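## Task

Using forceps T1, take the white vial 8 out of well F8 of vial rack R1 and put it in well F4 of tube carrier TC, standing on the bottom of that well. Afterwards T1 must be back in holder H1 with both tips in one slot, and H1 must stand flat on its base. Every other vial must still stand in its own well, and R1 and TC must both be seated in their nests. Nothing may depend on the robot holding it at the end, so release everything and move the grippers away.

## Robot and tools

Robot and scene. Two arms, left_arm and right_arm, each end in a two-finger gripper. The tube carrier TC sits between them. Well labels are printed on the tops of R1 and TC: letters give rows, numbers give columns, and a triangle marks A1. Vials are picked by their caps using the forceps T1, which live in holder H1. Occasionally a held part gets a short tug or a loose item gets nudged.

Frames. Result poses use one scene frame: origin on the table top midway between the arms, +z up, +x out across the table, left_arm toward +y. The names left/right do not refer to image sides. Printed hand positions can be slightly wrong, more so at long reach, and the arm bases may be tilted. Each gripper also has its own axes: fingers point along its +z and close along its y. The reported position is the spot between the finger pads, roughly 1 cm behind the tips.

The 14-number row. Every command that moves the arms uses one flat list of 14 numbers, each in [-1, 1], covering both arms even if one stays still: dx, dy, dz, rx, ry, rz, opening for left_arm, then the same seven for right_arm. The first six of each arm are an offset, not a pose: a shift expressed in that gripper's own axes, counted from the gripper pose shown in the most recent result that displays it (before any such result in the scene, and for second or later calls in a single reply, counted from wherever the robot is when the motion begins). Scale: 1.0 equals 0.6 m of travel or 180 degrees of turn; rx, ry, rz form a single rotation vector. The opening is absolute: +1 is fully open (0.094 m), -1 is closed.

execute_actions. Argument actions is a list holding zero or one item; optional pictures (boolean) toggles camera images. An empty list just reports the state. An action item is {rows, steps}: rows is a list of 1 to 15 rows, steps at most 15 (default 15), each step lasting 1/30 s; each row plays for one step and the final row repeats to fill the count. Every row is counted from the same starting pose, not chained. A wait item is {steps: n} with n up to 300, counted from the previous result, so your reply time eats into it. A refused call sends nothing.

move. Argument target is one 14-number row as above; speed is the top path speed in m/s, 0.002 to 0.5, default 0.25, with turning capped at twice that value in rad/s. Each gripper follows a straight path toward its target; all paths finish together, lasting 0.5 to 10 s (cut off at 10 s). Openings are sent at the start. Paths ignore obstacles and the other arm, and grippers may lag, drift or overshoot speed, especially near full reach. Faster contact hits harder; aiming further past a contact pushes harder. The result adds a move: line with the ending (done, off_target, moving, held, fault) and any limits (paced = pose clipped; held = a check blocked some steps, after which the arm may jump fast), plus each gripper's remaining distance.

wait. Argument seconds, 0 to 10; nothing new is commanded.

zoom_image. Arguments camera (cam_head_left 672x504, cam_head_right 672x504, cam_left_wrist 616x616, cam_right_wrist 616x616) and region [x0, y0, x1, y1] in pixels from the top-left, no larger than 504 by 504.

finished_scene. Argument scene, the number of the scene being closed; irreversible, and its result reveals the next task. Replying without any tool call ends everything.

Motion behaviour. Each control step the commanded pose is clipped to within 70 mm and 16 degrees of the measured pose; position wins over orientation when both cannot be met. A far target may need several actions; after the last step an arm continues only to its last clipped pose. Arms tend to settle a centimetre or more low, and zero offsets let them sink further, since zeros drive back to the base pose. To keep an arm steady, send the correction to its desired pose in the first call of a reply and zeros afterwards, raising the aim if it still sags. Offsets come from measured poses, so repeating a small push against something rigid does not press harder, but against something yielding it goes deeper. The simulation keeps running while you think.

Gripping. grip_measured reports finger opening on the command scale; the last Joint positions value gives it in metres. Readings may be off by about 1 mm per gripper, consistently. To hold something, command below grip_measured: about 0.03 below is firm, less is gentler. Pads push roughly 50 to 62 N, less on very thin parts, with a brief spike on first contact.

Result lines. The state line gives left_arm | right_arm positions (m) and quaternions (wxyz). Hand target shows where the controller is driving each gripper. HELD marks steps not sent; pose unreachable names an arm whose command the clearance check changed; too close treats an arm's mounting plate and its half of the rear frame as part of it. FAULT means an arm stopped. MOTOR HOT warns from 75 °C; at 90 °C that arm halts for 10 s (that trigger then sleeps 5 minutes); at 100 °C the arm and gripper go limp and it falls (OVER-TEMPERATURE FAULT). Holding loads heats motors.

Joint ranges (rad): waist -2.618 to 3.054, shoulder 0.000 to 3.142, elbow 0.000 to 3.142, wrist pitch -1.571 to 1.571, wrist yaw -1.571 to 1.571, wrist roll -2.094 to 2.094; elbows never fully straighten.

Avoid: anything leaving the table, arms striking or pressing each other, drops, slips, slams and hard pushes, and needless fault stops. Smooth, economical motion is preferred.

Each tool is called as name(argument=value, ...), one argument or row to a line, values as JSON.

## Session

execute_actions(
  actions=[],
)

Scene clock: 0.00 s of 12600.00 s.
left_arm: end_effector_position=(+0.2623, -0.3268, +0.2835) grip_measured=+1.000 end_effector_quat_wxyz=(-0.271, +0.242, -0.592, +0.719) | right_arm: end_effector_position=(+0.4409, -0.4213, +0.1987) grip_measured=+1.000 end_effector_quat_wxyz=(-0.000, -0.404, +0.915, -0.008)
Joint positions: left_arm=[-1.38   2.547  1.486  1.331 -0.346 -1.36   0.094] | right_arm=[-0.559  2.097  1.87  -1.19  -0.058 -1.207  0.094]
Joint velocities: left_arm=[-0.007 -0.012 -0.002  0.051 -0.022 -0.022  0.   ] | right_arm=[ 0.007 -0.002 -0.002 -0.051 -0.051  0.022  0.   ]
Motor temperatures (°C, as the motors report them): left_arm=[22 32 24 23 22 21] | right_arm=[22 26 24 21 22 22]
Hand target (left_arm): +0.261, -0.328, +0.301; -0.271, +0.239, -0.580, +0.730
Hand target (right_arm): +0.441, -0.421, +0.200; +0.002, -0.403, +0.915, -0.006

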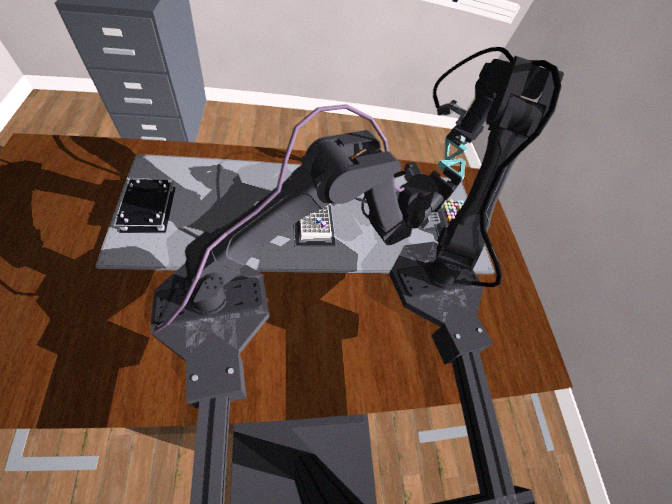

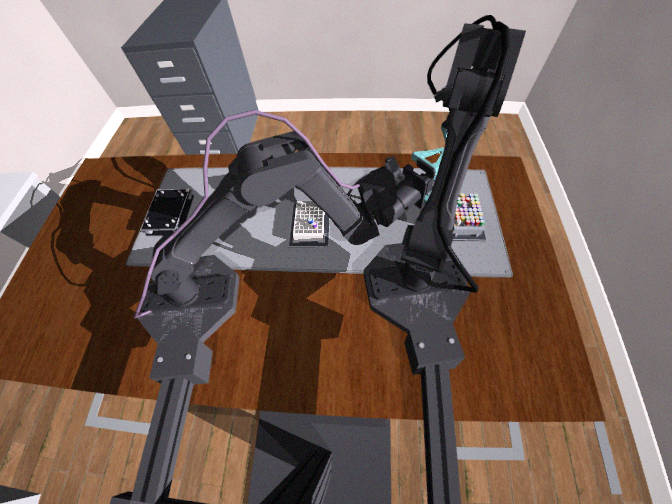

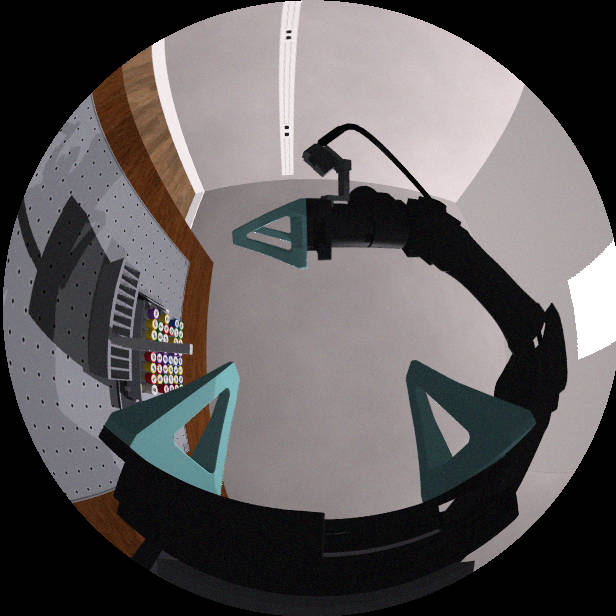

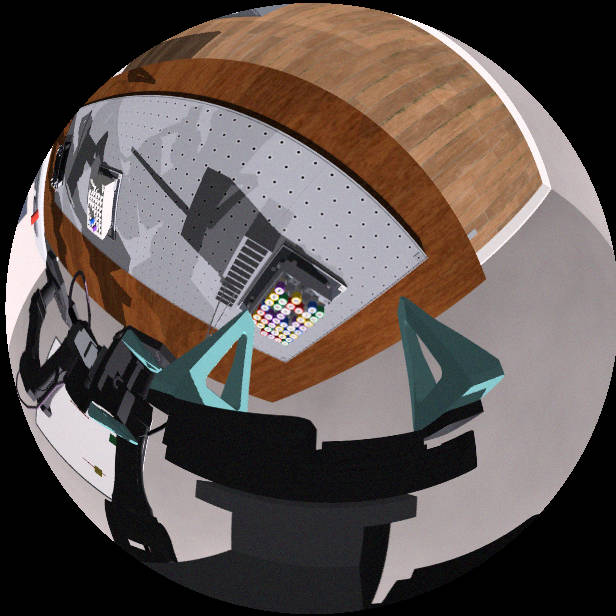

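zoom_image(
  camera="cam_right_wrist",
  region=[200, 225, 360, 365],
)

zoom_image(
  camera="cam_head_right",
  region=[430, 170, 520, 250],
)

zoom_image(
  camera="cam_head_right",
  region=[270, 185, 350, 255],
)

Region (200, 225, 360, 365) of cam_right_wrist's 616x616 image, scaled by 3.150, with more detail than that image has; it fills the top 441 rows of this view, and the rest is white.

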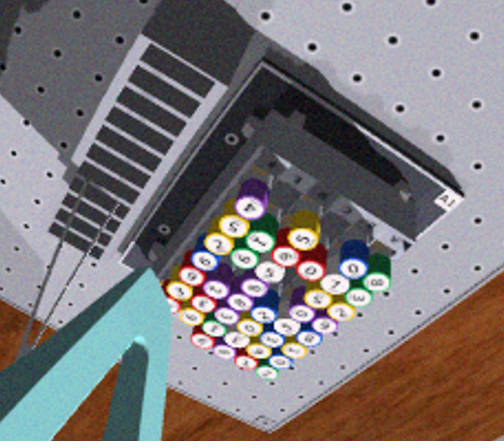

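Region (430, 170, 520, 250) of cam_head_right's 672x504 image, scaled by 5.600, with more detail than that image has.

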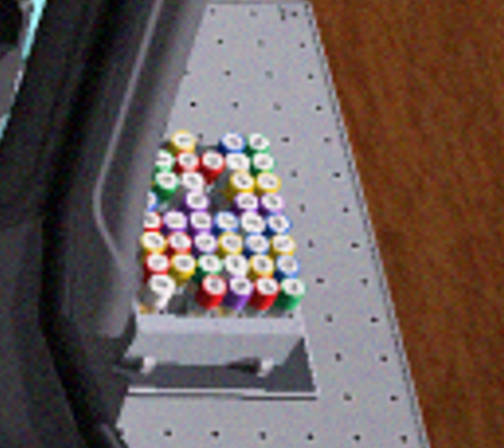

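Region (270, 185, 350, 255) of cam_head_right's 672x504 image, scaled by 6.300, with more detail than that image has; it fills the top 441 rows of this view, and the rest is white.

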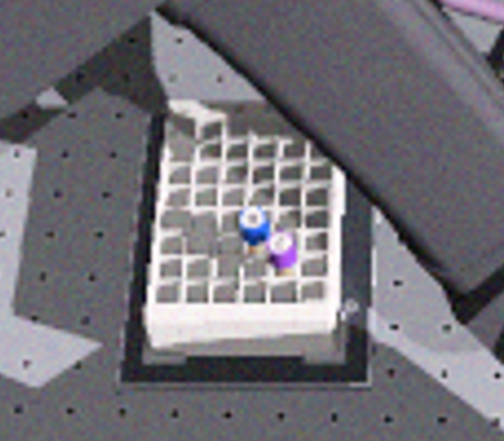

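move(
  target=[-0.5932, 0.1095, -0.6375, -0.0747, 0.4469, 0.5164, 1, 0.2617, 0.2142, -0.087, 0, 0, 0.2644, -0.6],
  speed=0.25,
)

Scene clock: 124.93 s of 12600.00 s.
left_arm: end_effector_position=(+0.2730, +0.1825, +0.1416) grip_measured=+1.000 end_effector_quat_wxyz=(+0.237, +0.671, +0.665, -0.225) | right_arm: end_effector_position=(+0.2464, -0.4543, +0.2503) grip_measured=-0.597 end_effector_quat_wxyz=(+0.000, -0.009, +1.000, -0.017)
Joint positions: left_arm=[-0.029  1.781  0.972 -0.697  0.64   1.75   0.094] | right_arm=[-0.959  1.499  1.214 -1.157 -0.096 -0.792  0.019]
Joint velocities: left_arm=[-0.002  0.007  0.022 -0.051 -0.022 -0.051  0.   ] | right_arm=[ 0.002  0.007 -0.007 -0.095  0.037 -0.007  0.   ]
Motor temperatures (°C, as the motors report them): left_arm=[23 38 25 30 22 21] | right_arm=[22 31 25 21 22 22]
Hand target (left_arm): +0.278, +0.185, +0.144; +0.241, +0.671, +0.664, -0.226
Hand target (right_arm): +0.239, -0.448, +0.251; -0.001, -0.001, +1.000, -0.009
Off the commanded pose (left_arm): 0.004 m, 2 deg.
Off the commanded pose (right_arm): 0.008 m, 2 deg.
After step 90, 117.00 s passed at rest.
move: done

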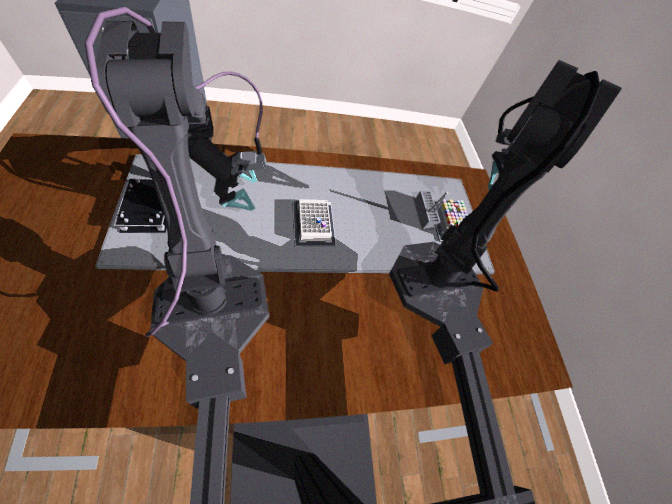

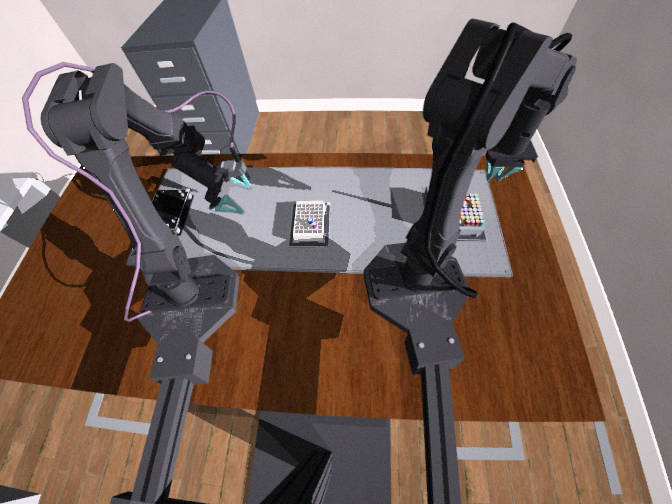

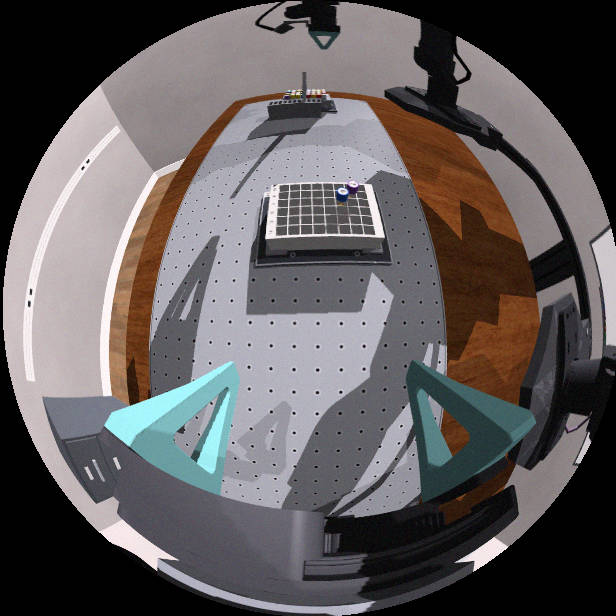

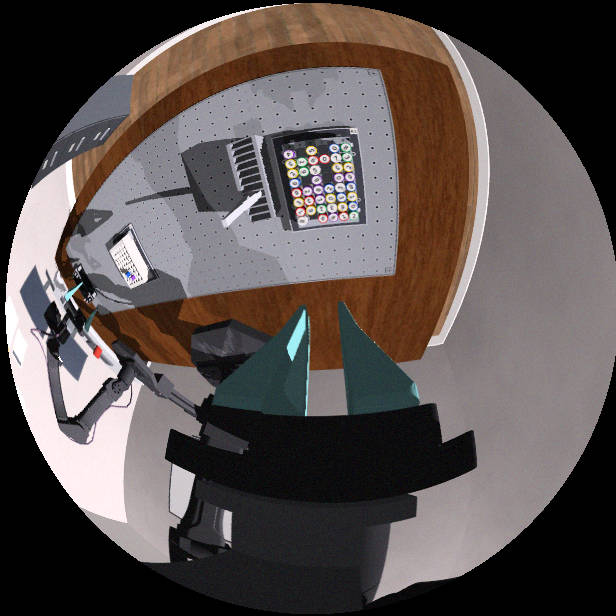

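execute_actions(
  actions=[],
)

Scene clock: 162.00 s of 12600.00 s.
left_arm: end_effector_position=(+0.2727, +0.1826, +0.1415) grip_measured=+1.000 end_effector_quat_wxyz=(+0.237, +0.672, +0.664, -0.225) | right_arm: end_effector_position=(+0.2464, -0.4543, +0.2503) grip_measured=-0.597 end_effector_quat_wxyz=(+0.000, -0.009, +1.000, -0.017)
Joint positions: left_arm=[-0.029  1.781  0.972 -0.699  0.639  1.753  0.094] | right_arm=[-0.959  1.499  1.214 -1.157 -0.096 -0.792  0.019]
Joint velocities: left_arm=[-0.007 -0.027 -0.007  0.022  0.066  0.051  0.   ] | right_arm=[ 0.007 -0.012  0.007 -0.095 -0.022  0.007  0.001]
Motor temperatures (°C, as the motors report them): left_arm=[23 35 25 27 22 21] | right_arm=[22 29 25 21 22 22]
Hand target (left_arm): +0.279, +0.185, +0.144; +0.241, +0.671, +0.663, -0.226
Hand target (right_arm): +0.239, -0.448, +0.251; -0.001, -0.001, +1.000, -0.009
Off the commanded pose (left_arm): 0.004 m, 2 deg.
Off the commanded pose (right_arm): 0.008 m, 2 deg.
Steps of this call (steps 1 to 90: nothing new was sent; then 34.07 s passed at rest). Readings (end_effector_position):
1: left_arm (+0.2729, +0.1825, +0.1416) | right_arm (+0.2464, -0.4543, +0.2503)
2: left_arm (+0.2728, +0.1825, +0.1416) | right_arm (+0.2464, -0.4543, +0.2503)
4: left_arm (+0.2728, +0.1825, +0.1416) | right_arm (+0.2464, -0.4543, +0.2503)
8: left_arm (+0.2727, +0.1826, +0.1415) | right_arm (+0.2464, -0.4543, +0.2503)
90: the state above

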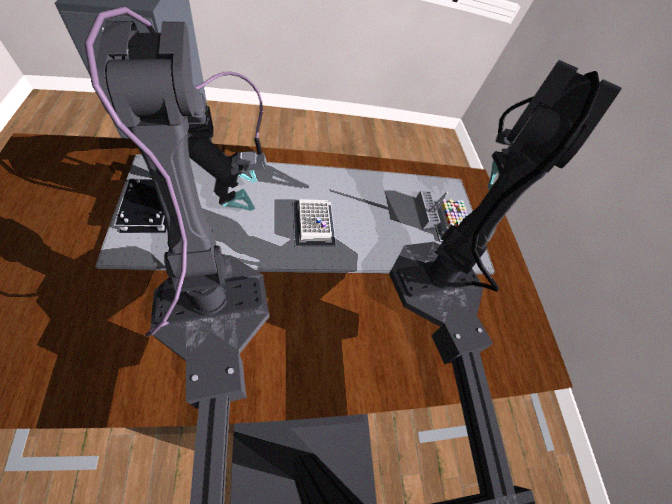

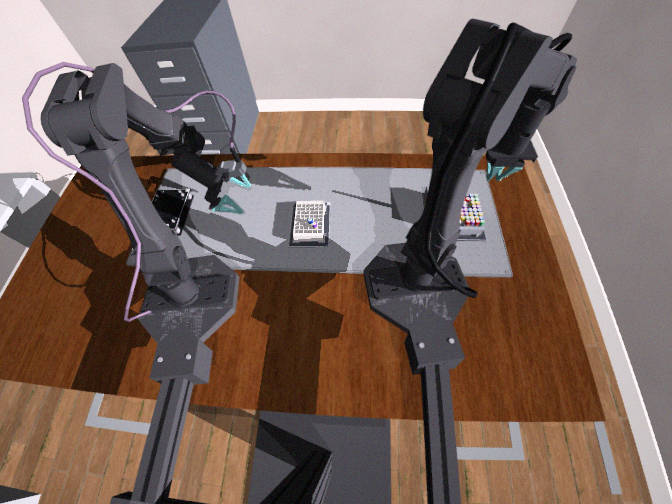

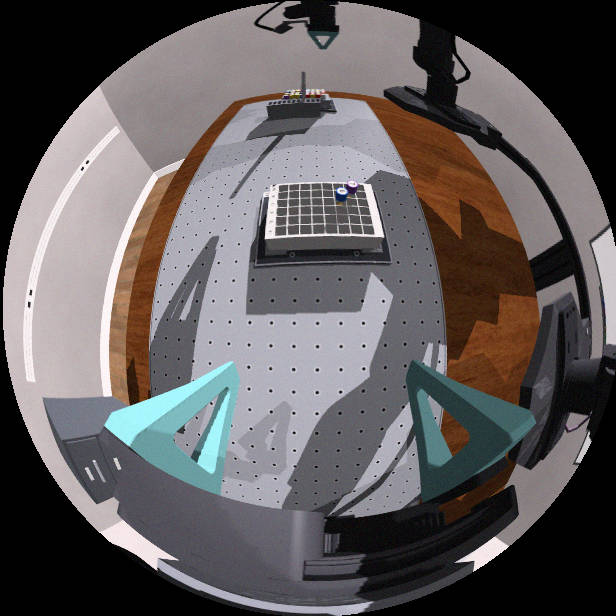

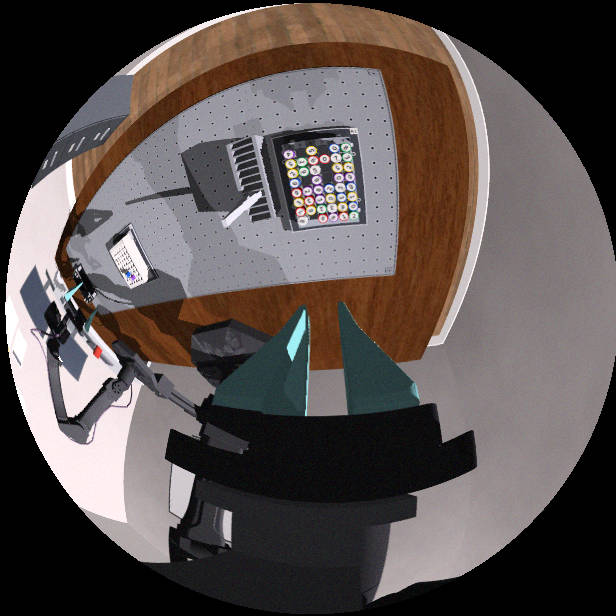

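zoom_image(
  camera="cam_right_wrist",
  region=[200, 110, 400, 260],
)

zoom_image(
  camera="cam_left_wrist",
  region=[230, 0, 430, 150],
)

Region (200, 110, 400, 260) of cam_right_wrist's 616x616 image, scaled by 2.520, with more detail than that image has; it fills the top 378 rows of this view, and the rest is white.

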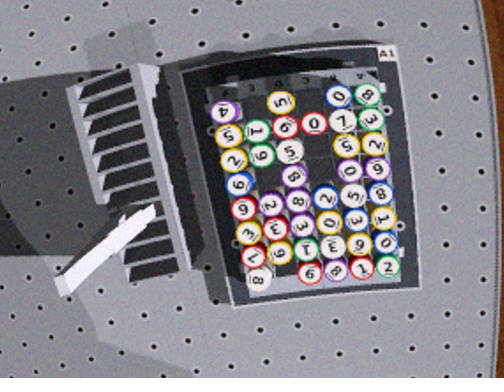

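Region (230, 0, 430, 150) of cam_left_wrist's 616x616 image, scaled by 2.520, with more detail than that image has; it fills the top 378 rows of this view, and the rest is white.

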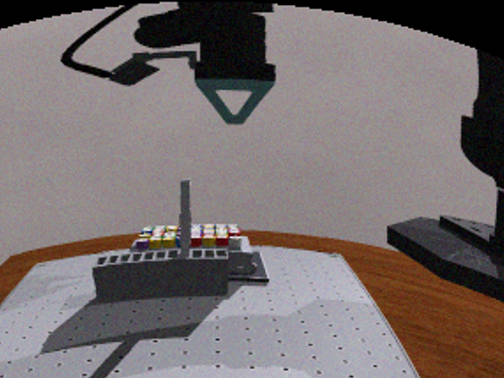

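move(
  target=[0, 0, 0, 0, 0, 0, 1, 0.01, 0.0235, 0.125, -0.0108, 0, 0, -0.6],
  speed=0.08,
)

Scene clock: 228.13 s of 12600.00 s.
left_arm: end_effector_position=(+0.2724, +0.1837, +0.1406) grip_measured=+1.000 end_effector_quat_wxyz=(+0.234, +0.673, +0.665, -0.223) | right_arm: end_effector_position=(+0.2414, -0.4473, +0.1838) grip_measured=-0.597 end_effector_quat_wxyz=(+0.005, -0.009, +1.000, -0.011)
Joint positions: left_arm=[-0.029  1.781  0.972 -0.699  0.631  1.753  0.094] | right_arm=[-0.933  1.541  0.984 -0.884 -0.106 -0.764  0.019]
Joint velocities: left_arm=[ 0.012 -0.022 -0.007  0.051 -0.007  0.081  0.   ] | right_arm=[-0.002 -0.002  0.012 -0.095 -0.11  -0.007  0.001]
Motor temperatures (°C, as the motors report them): left_arm=[23 34 25 26 22 21] | right_arm=[22 29 25 21 22 22]
Hand target (left_arm): +0.273, +0.183, +0.142; +0.237, +0.672, +0.664, -0.225
Hand target (right_arm): +0.240, -0.441, +0.175; +0.001, -0.009, +1.000, +0.000
Off the commanded pose (left_arm): 0.001 m, 0 deg.
Off the commanded pose (right_arm): 0.010 m, 1 deg.
After step 90, 61.63 s passed at rest.
move: done

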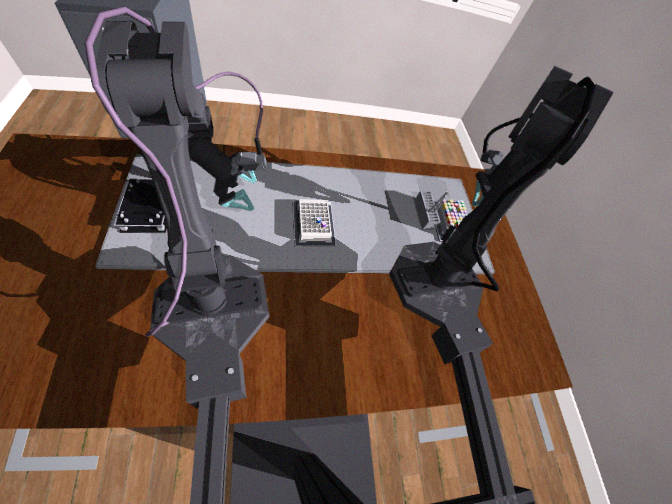

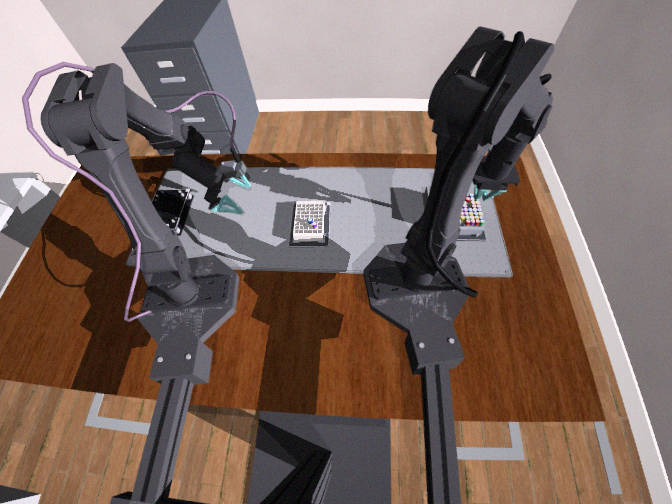

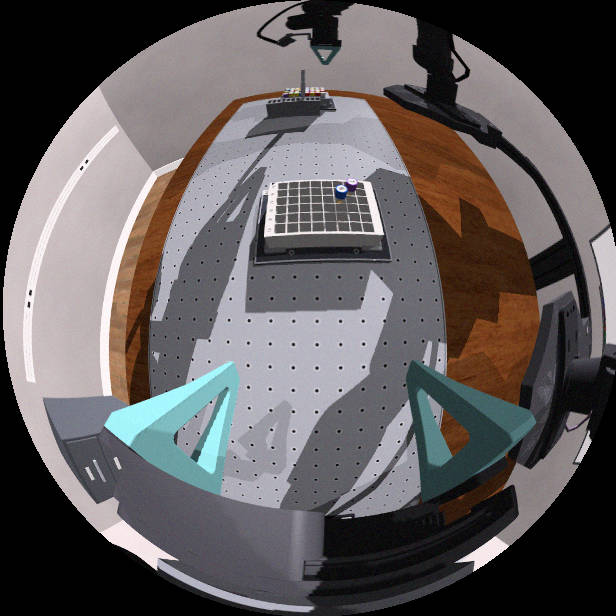

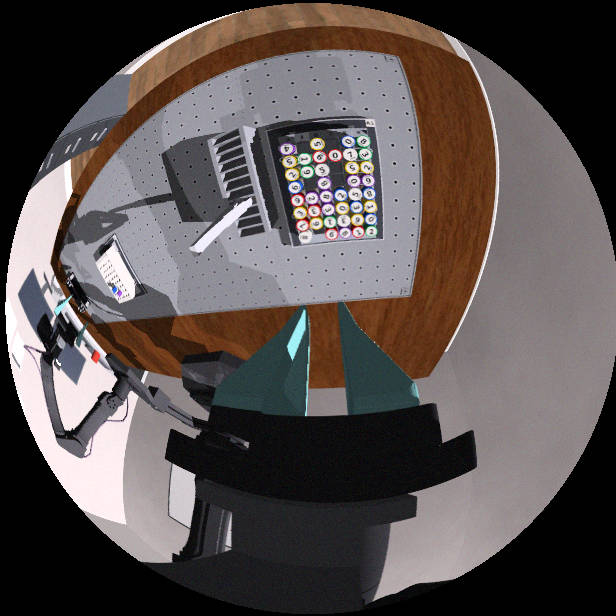

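zoom_image(
  camera="cam_right_wrist",
  region=[180, 110, 400, 330],
)

zoom_image(
  camera="cam_left_wrist",
  region=[260, 20, 380, 120],
)

Region (180, 110, 400, 330) of cam_right_wrist's 616x616 image, scaled by 2.291, with more detail than that image has.

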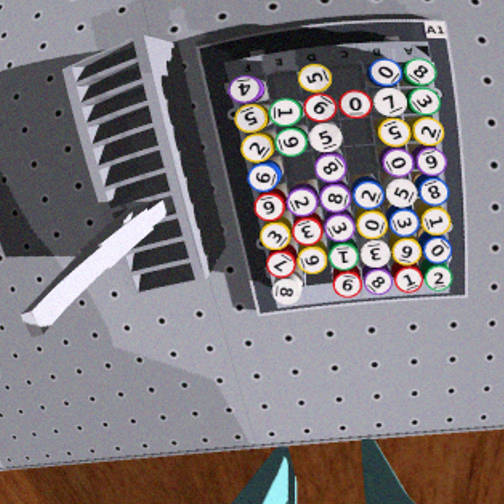

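Region (260, 20, 380, 120) of cam_left_wrist's 616x616 image, scaled by 4.200, with more detail than that image has.

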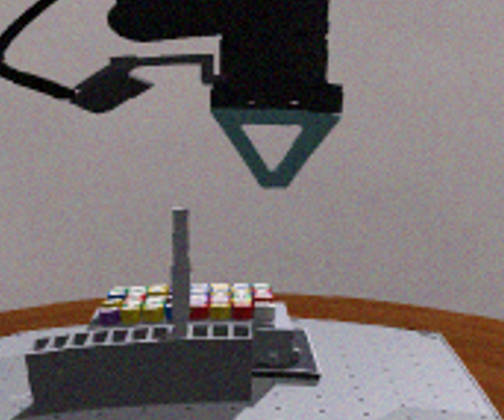

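move(
  target=[0, 0, 0, 0, 0, 0, 1, 0.0058, 0.0295, 0.118, -0.012, 0, -0.015, -0.6],
  speed=0.06,
)

Scene clock: 302.60 s of 12600.00 s.
left_arm: end_effector_position=(+0.2722, +0.1849, +0.1398) grip_measured=+1.000 end_effector_quat_wxyz=(+0.231, +0.674, +0.666, -0.221) | right_arm: end_effector_position=(+0.2421, -0.4379, +0.1217) grip_measured=-0.597 end_effector_quat_wxyz=(+0.010, -0.031, +0.999, -0.005)
Joint positions: left_arm=[-0.029  1.781  0.972 -0.699  0.623  1.753  0.094] | right_arm=[-0.888  1.655  0.831 -0.612 -0.118 -0.763  0.019]
Joint velocities: left_arm=[-0.022  0.012 -0.007 -0.022  0.007 -0.037  0.   ] | right_arm=[ 0.012  0.002 -0.007  0.022 -0.066 -0.007 -0.   ]
Motor temperatures (°C, as the motors report them): left_arm=[22 34 24 25 22 21] | right_arm=[22 28 25 21 22 22]
Hand target (left_arm): +0.272, +0.184, +0.141; +0.234, +0.673, +0.665, -0.223
Hand target (right_arm): +0.238, -0.430, +0.113; +0.005, -0.032, +0.999, +0.008
Off the commanded pose (left_arm): 0.001 m, 0 deg.
Off the commanded pose (right_arm): 0.012 m, 2 deg.
After step 90, 69.73 s passed at rest.
move: off_target (right_arm)

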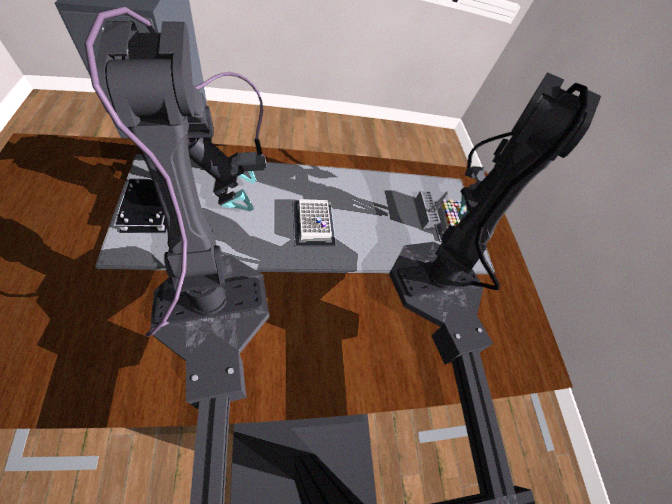

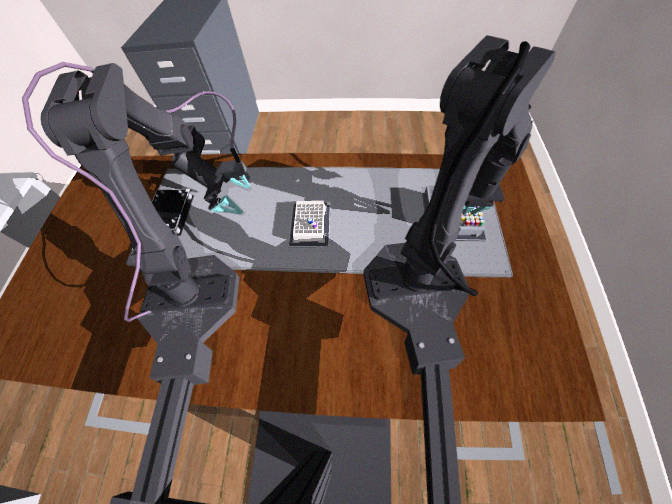

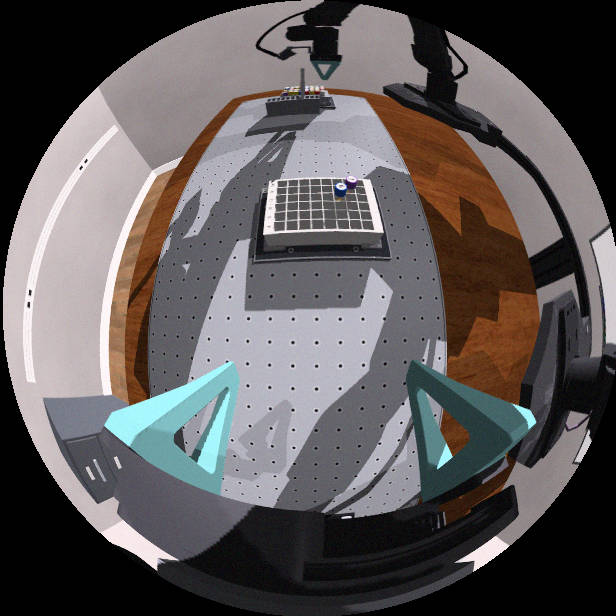

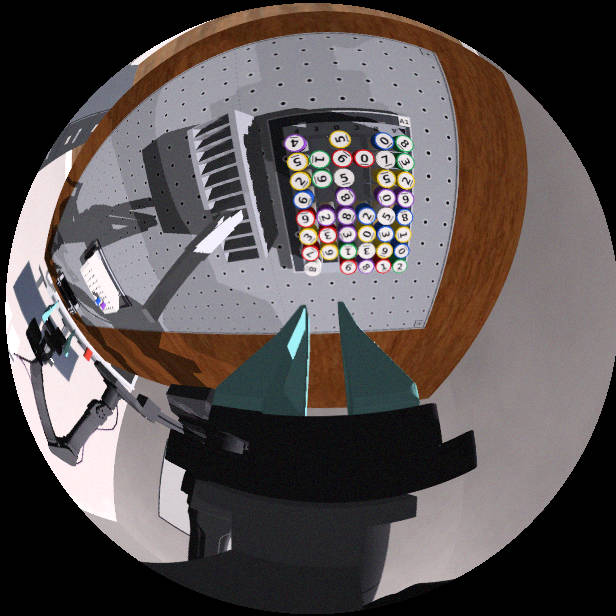

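zoom_image(
  camera="cam_right_wrist",
  region=[240, 170, 420, 350],
)

zoom_image(
  camera="cam_left_wrist",
  region=[270, 30, 370, 120],
)

Region (240, 170, 420, 350) of cam_right_wrist's 616x616 image, scaled by 2.800, with more detail than that image has.

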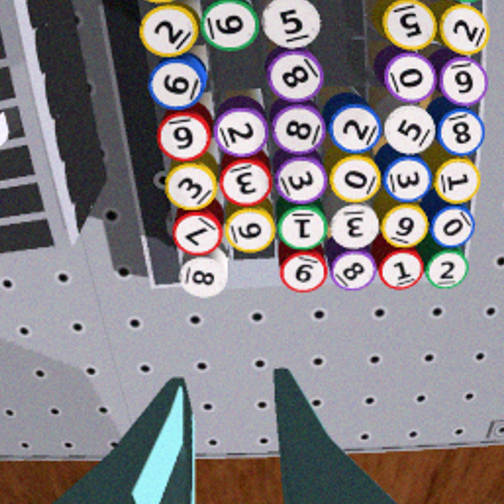

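Region (270, 30, 370, 120) of cam_left_wrist's 616x616 image, scaled by 5.040, with more detail than that image has; it fills the top 454 rows of this view, and the rest is white.

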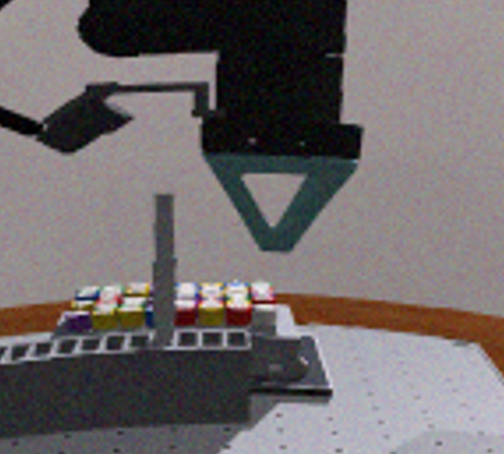

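zoom_image(
  camera="cam_right_wrist",
  region=[250, 280, 400, 430],
)

Region (250, 280, 400, 430) of cam_right_wrist's 616x616 image, scaled by 3.360, with more detail than that image has.

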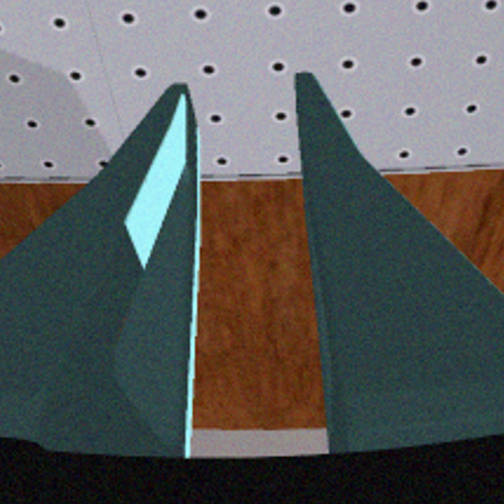

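zoom_image(
  camera="cam_right_wrist",
  region=[260, 100, 430, 230],
)

Region (260, 100, 430, 230) of cam_right_wrist's 616x616 image, scaled by 2.965, with more detail than that image has; it fills the top 385 rows of this view, and the rest is white.

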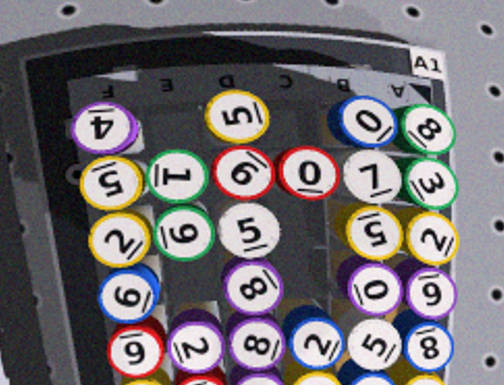

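zoom_image(
  camera="cam_right_wrist",
  region=[280, 120, 400, 190],
)

Region (280, 120, 400, 190) of cam_right_wrist's 616x616 image, scaled by 4.200, with more detail than that image has; it fills the top 294 rows of this view, and the rest is white.

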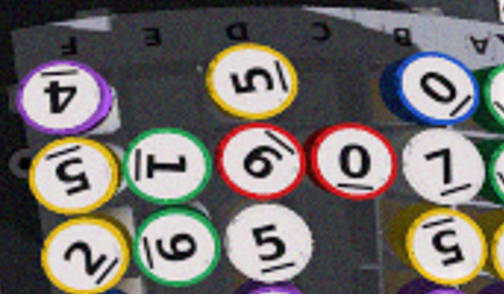

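move(
  target=[-0.002, 0, 0, 0, -0.0022, 0, 1, 0.002, 0.0218, 0.038, 0.022, 0, 0, -0.6],
  speed=0.03,
)

Scene clock: 424.20 s of 12600.00 s.
left_arm: end_effector_position=(+0.2720, +0.1857, +0.1392) grip_measured=+1.000 end_effector_quat_wxyz=(+0.228, +0.675, +0.666, -0.219) | right_arm: end_effector_position=(+0.2449, -0.4295, +0.1029) grip_measured=-0.597 end_effector_quat_wxyz=(+0.015, -0.029, +0.999, -0.040)
Joint positions: left_arm=[-0.029  1.781  0.972 -0.699  0.617  1.753  0.094] | right_arm=[-0.815  1.655  0.735 -0.457 -0.057 -0.683  0.019]
Joint velocities: left_arm=[-0.007 -0.027 -0.027  0.11  -0.051  0.022  0.   ] | right_arm=[ 0.017  0.002  0.002  0.037 -0.051 -0.022 -0.   ]
Motor temperatures (°C, as the motors report them): left_arm=[22 33 24 24 22 21] | right_arm=[22 28 24 21 22 22]
Hand target (left_arm): +0.272, +0.184, +0.141; +0.233, +0.673, +0.665, -0.223
Hand target (right_arm): +0.241, -0.425, +0.099; +0.011, -0.030, +0.999, -0.039
Off the commanded pose (left_arm): 0.002 m, 1 deg.
Off the commanded pose (right_arm): 0.007 m, 0 deg.
After step 90, 117.00 s passed at rest.
move: done

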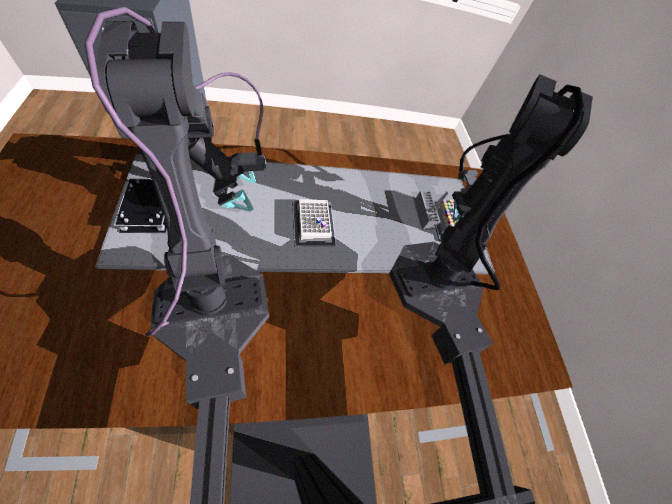

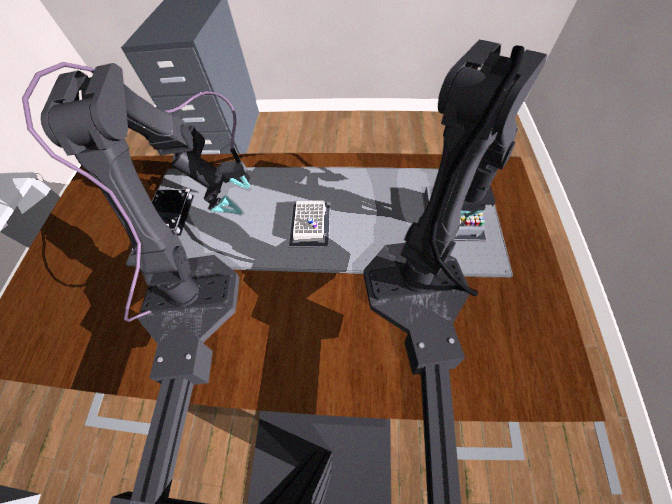

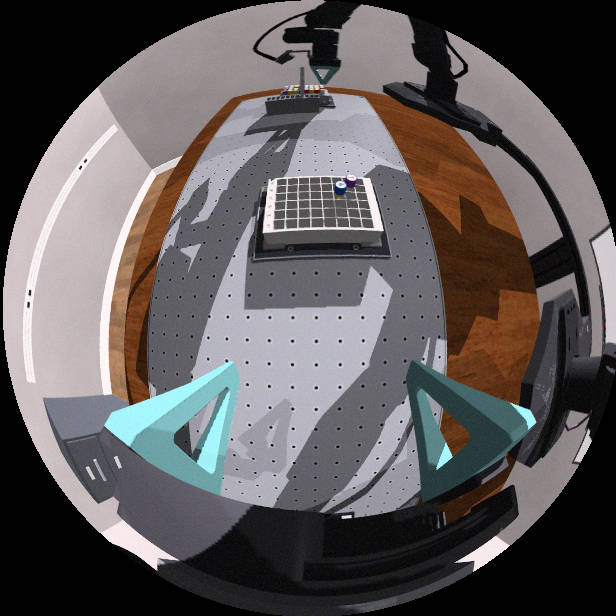

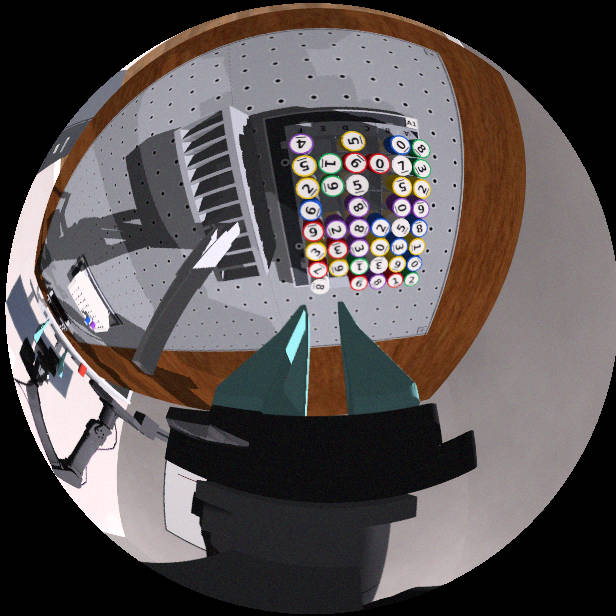

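zoom_image(
  camera="cam_right_wrist",
  region=[250, 110, 450, 330],
)

zoom_image(
  camera="cam_left_wrist",
  region=[270, 30, 370, 120],
)

Region (250, 110, 450, 330) of cam_right_wrist's 616x616 image, scaled by 2.291, with more detail than that image has; it fills the left 458 columns of this view, and the rest is white.

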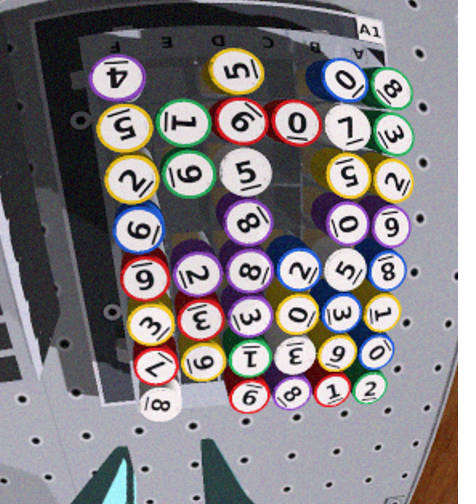

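Region (270, 30, 370, 120) of cam_left_wrist's 616x616 image, scaled by 5.040, with more detail than that image has; it fills the top 454 rows of this view, and the rest is white.

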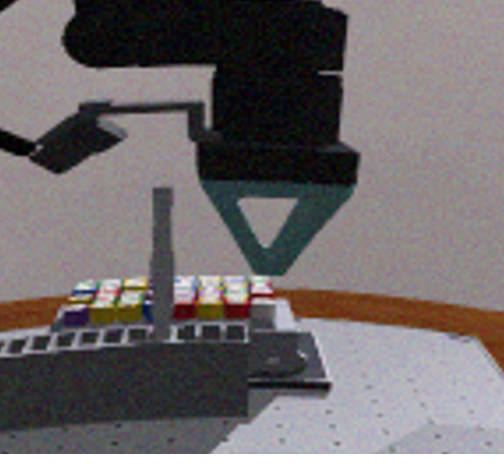

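move(
  target=[-0.004, 0, 0, 0, -0.005, 0, 1, 0.0097, 0.0129, 0.037, -0.0006, 0.0025, 0, -0.6],
  speed=0.02,
)

Scene clock: 458.27 s of 12600.00 s.
left_arm: end_effector_position=(+0.2719, +0.1863, +0.1387) grip_measured=+1.000 end_effector_quat_wxyz=(+0.227, +0.676, +0.667, -0.218) | right_arm: end_effector_position=(+0.2473, -0.4306, +0.0897) grip_measured=-0.597 end_effector_quat_wxyz=(+0.023, -0.028, +0.998, -0.048)
Joint positions: left_arm=[-0.029  1.781  0.972 -0.699  0.613  1.753  0.094] | right_arm=[-0.806  1.692  0.705 -0.367 -0.054 -0.672  0.019]
Joint velocities: left_arm=[-0.017  0.012  0.012  0.007 -0.022 -0.007  0.   ] | right_arm=[-0.002 -0.007 -0.012  0.095 -0.022 -0.022 -0.001]
Motor temperatures (°C, as the motors report them): left_arm=[22 33 24 24 23 21] | right_arm=[22 28 24 21 22 22]
Hand target (left_arm): +0.272, +0.184, +0.141; +0.234, +0.673, +0.665, -0.225
Hand target (right_arm): +0.239, -0.423, +0.081; +0.011, -0.029, +0.999, -0.039
Off the commanded pose (left_arm): 0.003 m, 1 deg.
Off the commanded pose (right_arm): 0.014 m, 2 deg.
After step 90, 29.53 s passed at rest.
move: off_target (right_arm)

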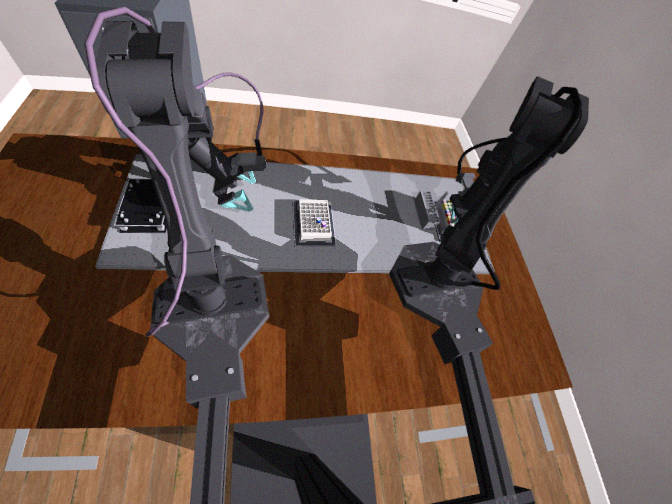

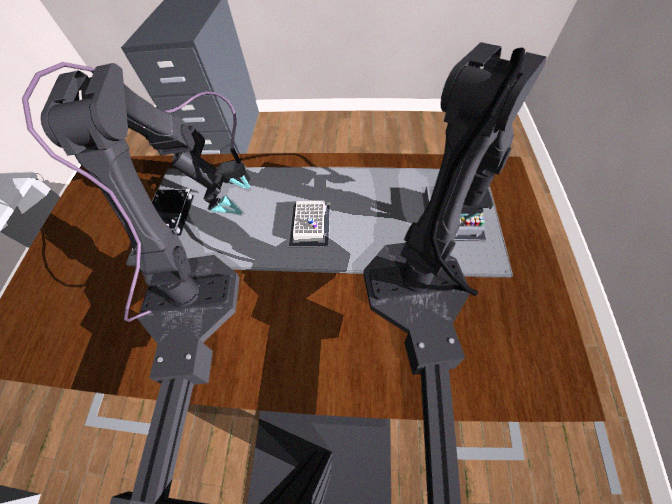

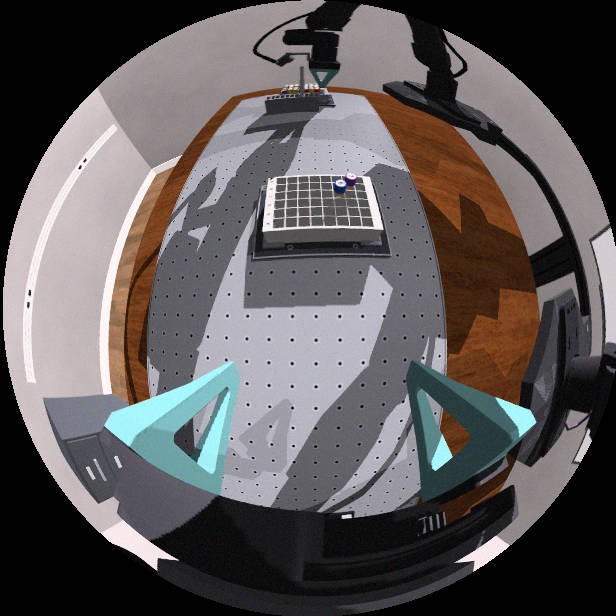

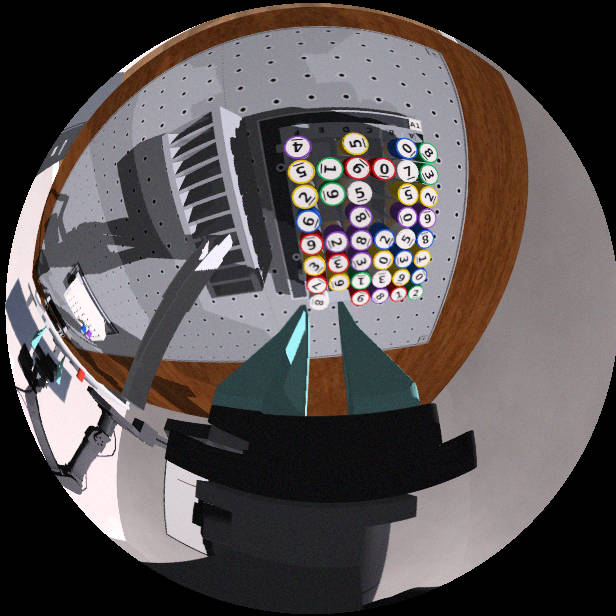

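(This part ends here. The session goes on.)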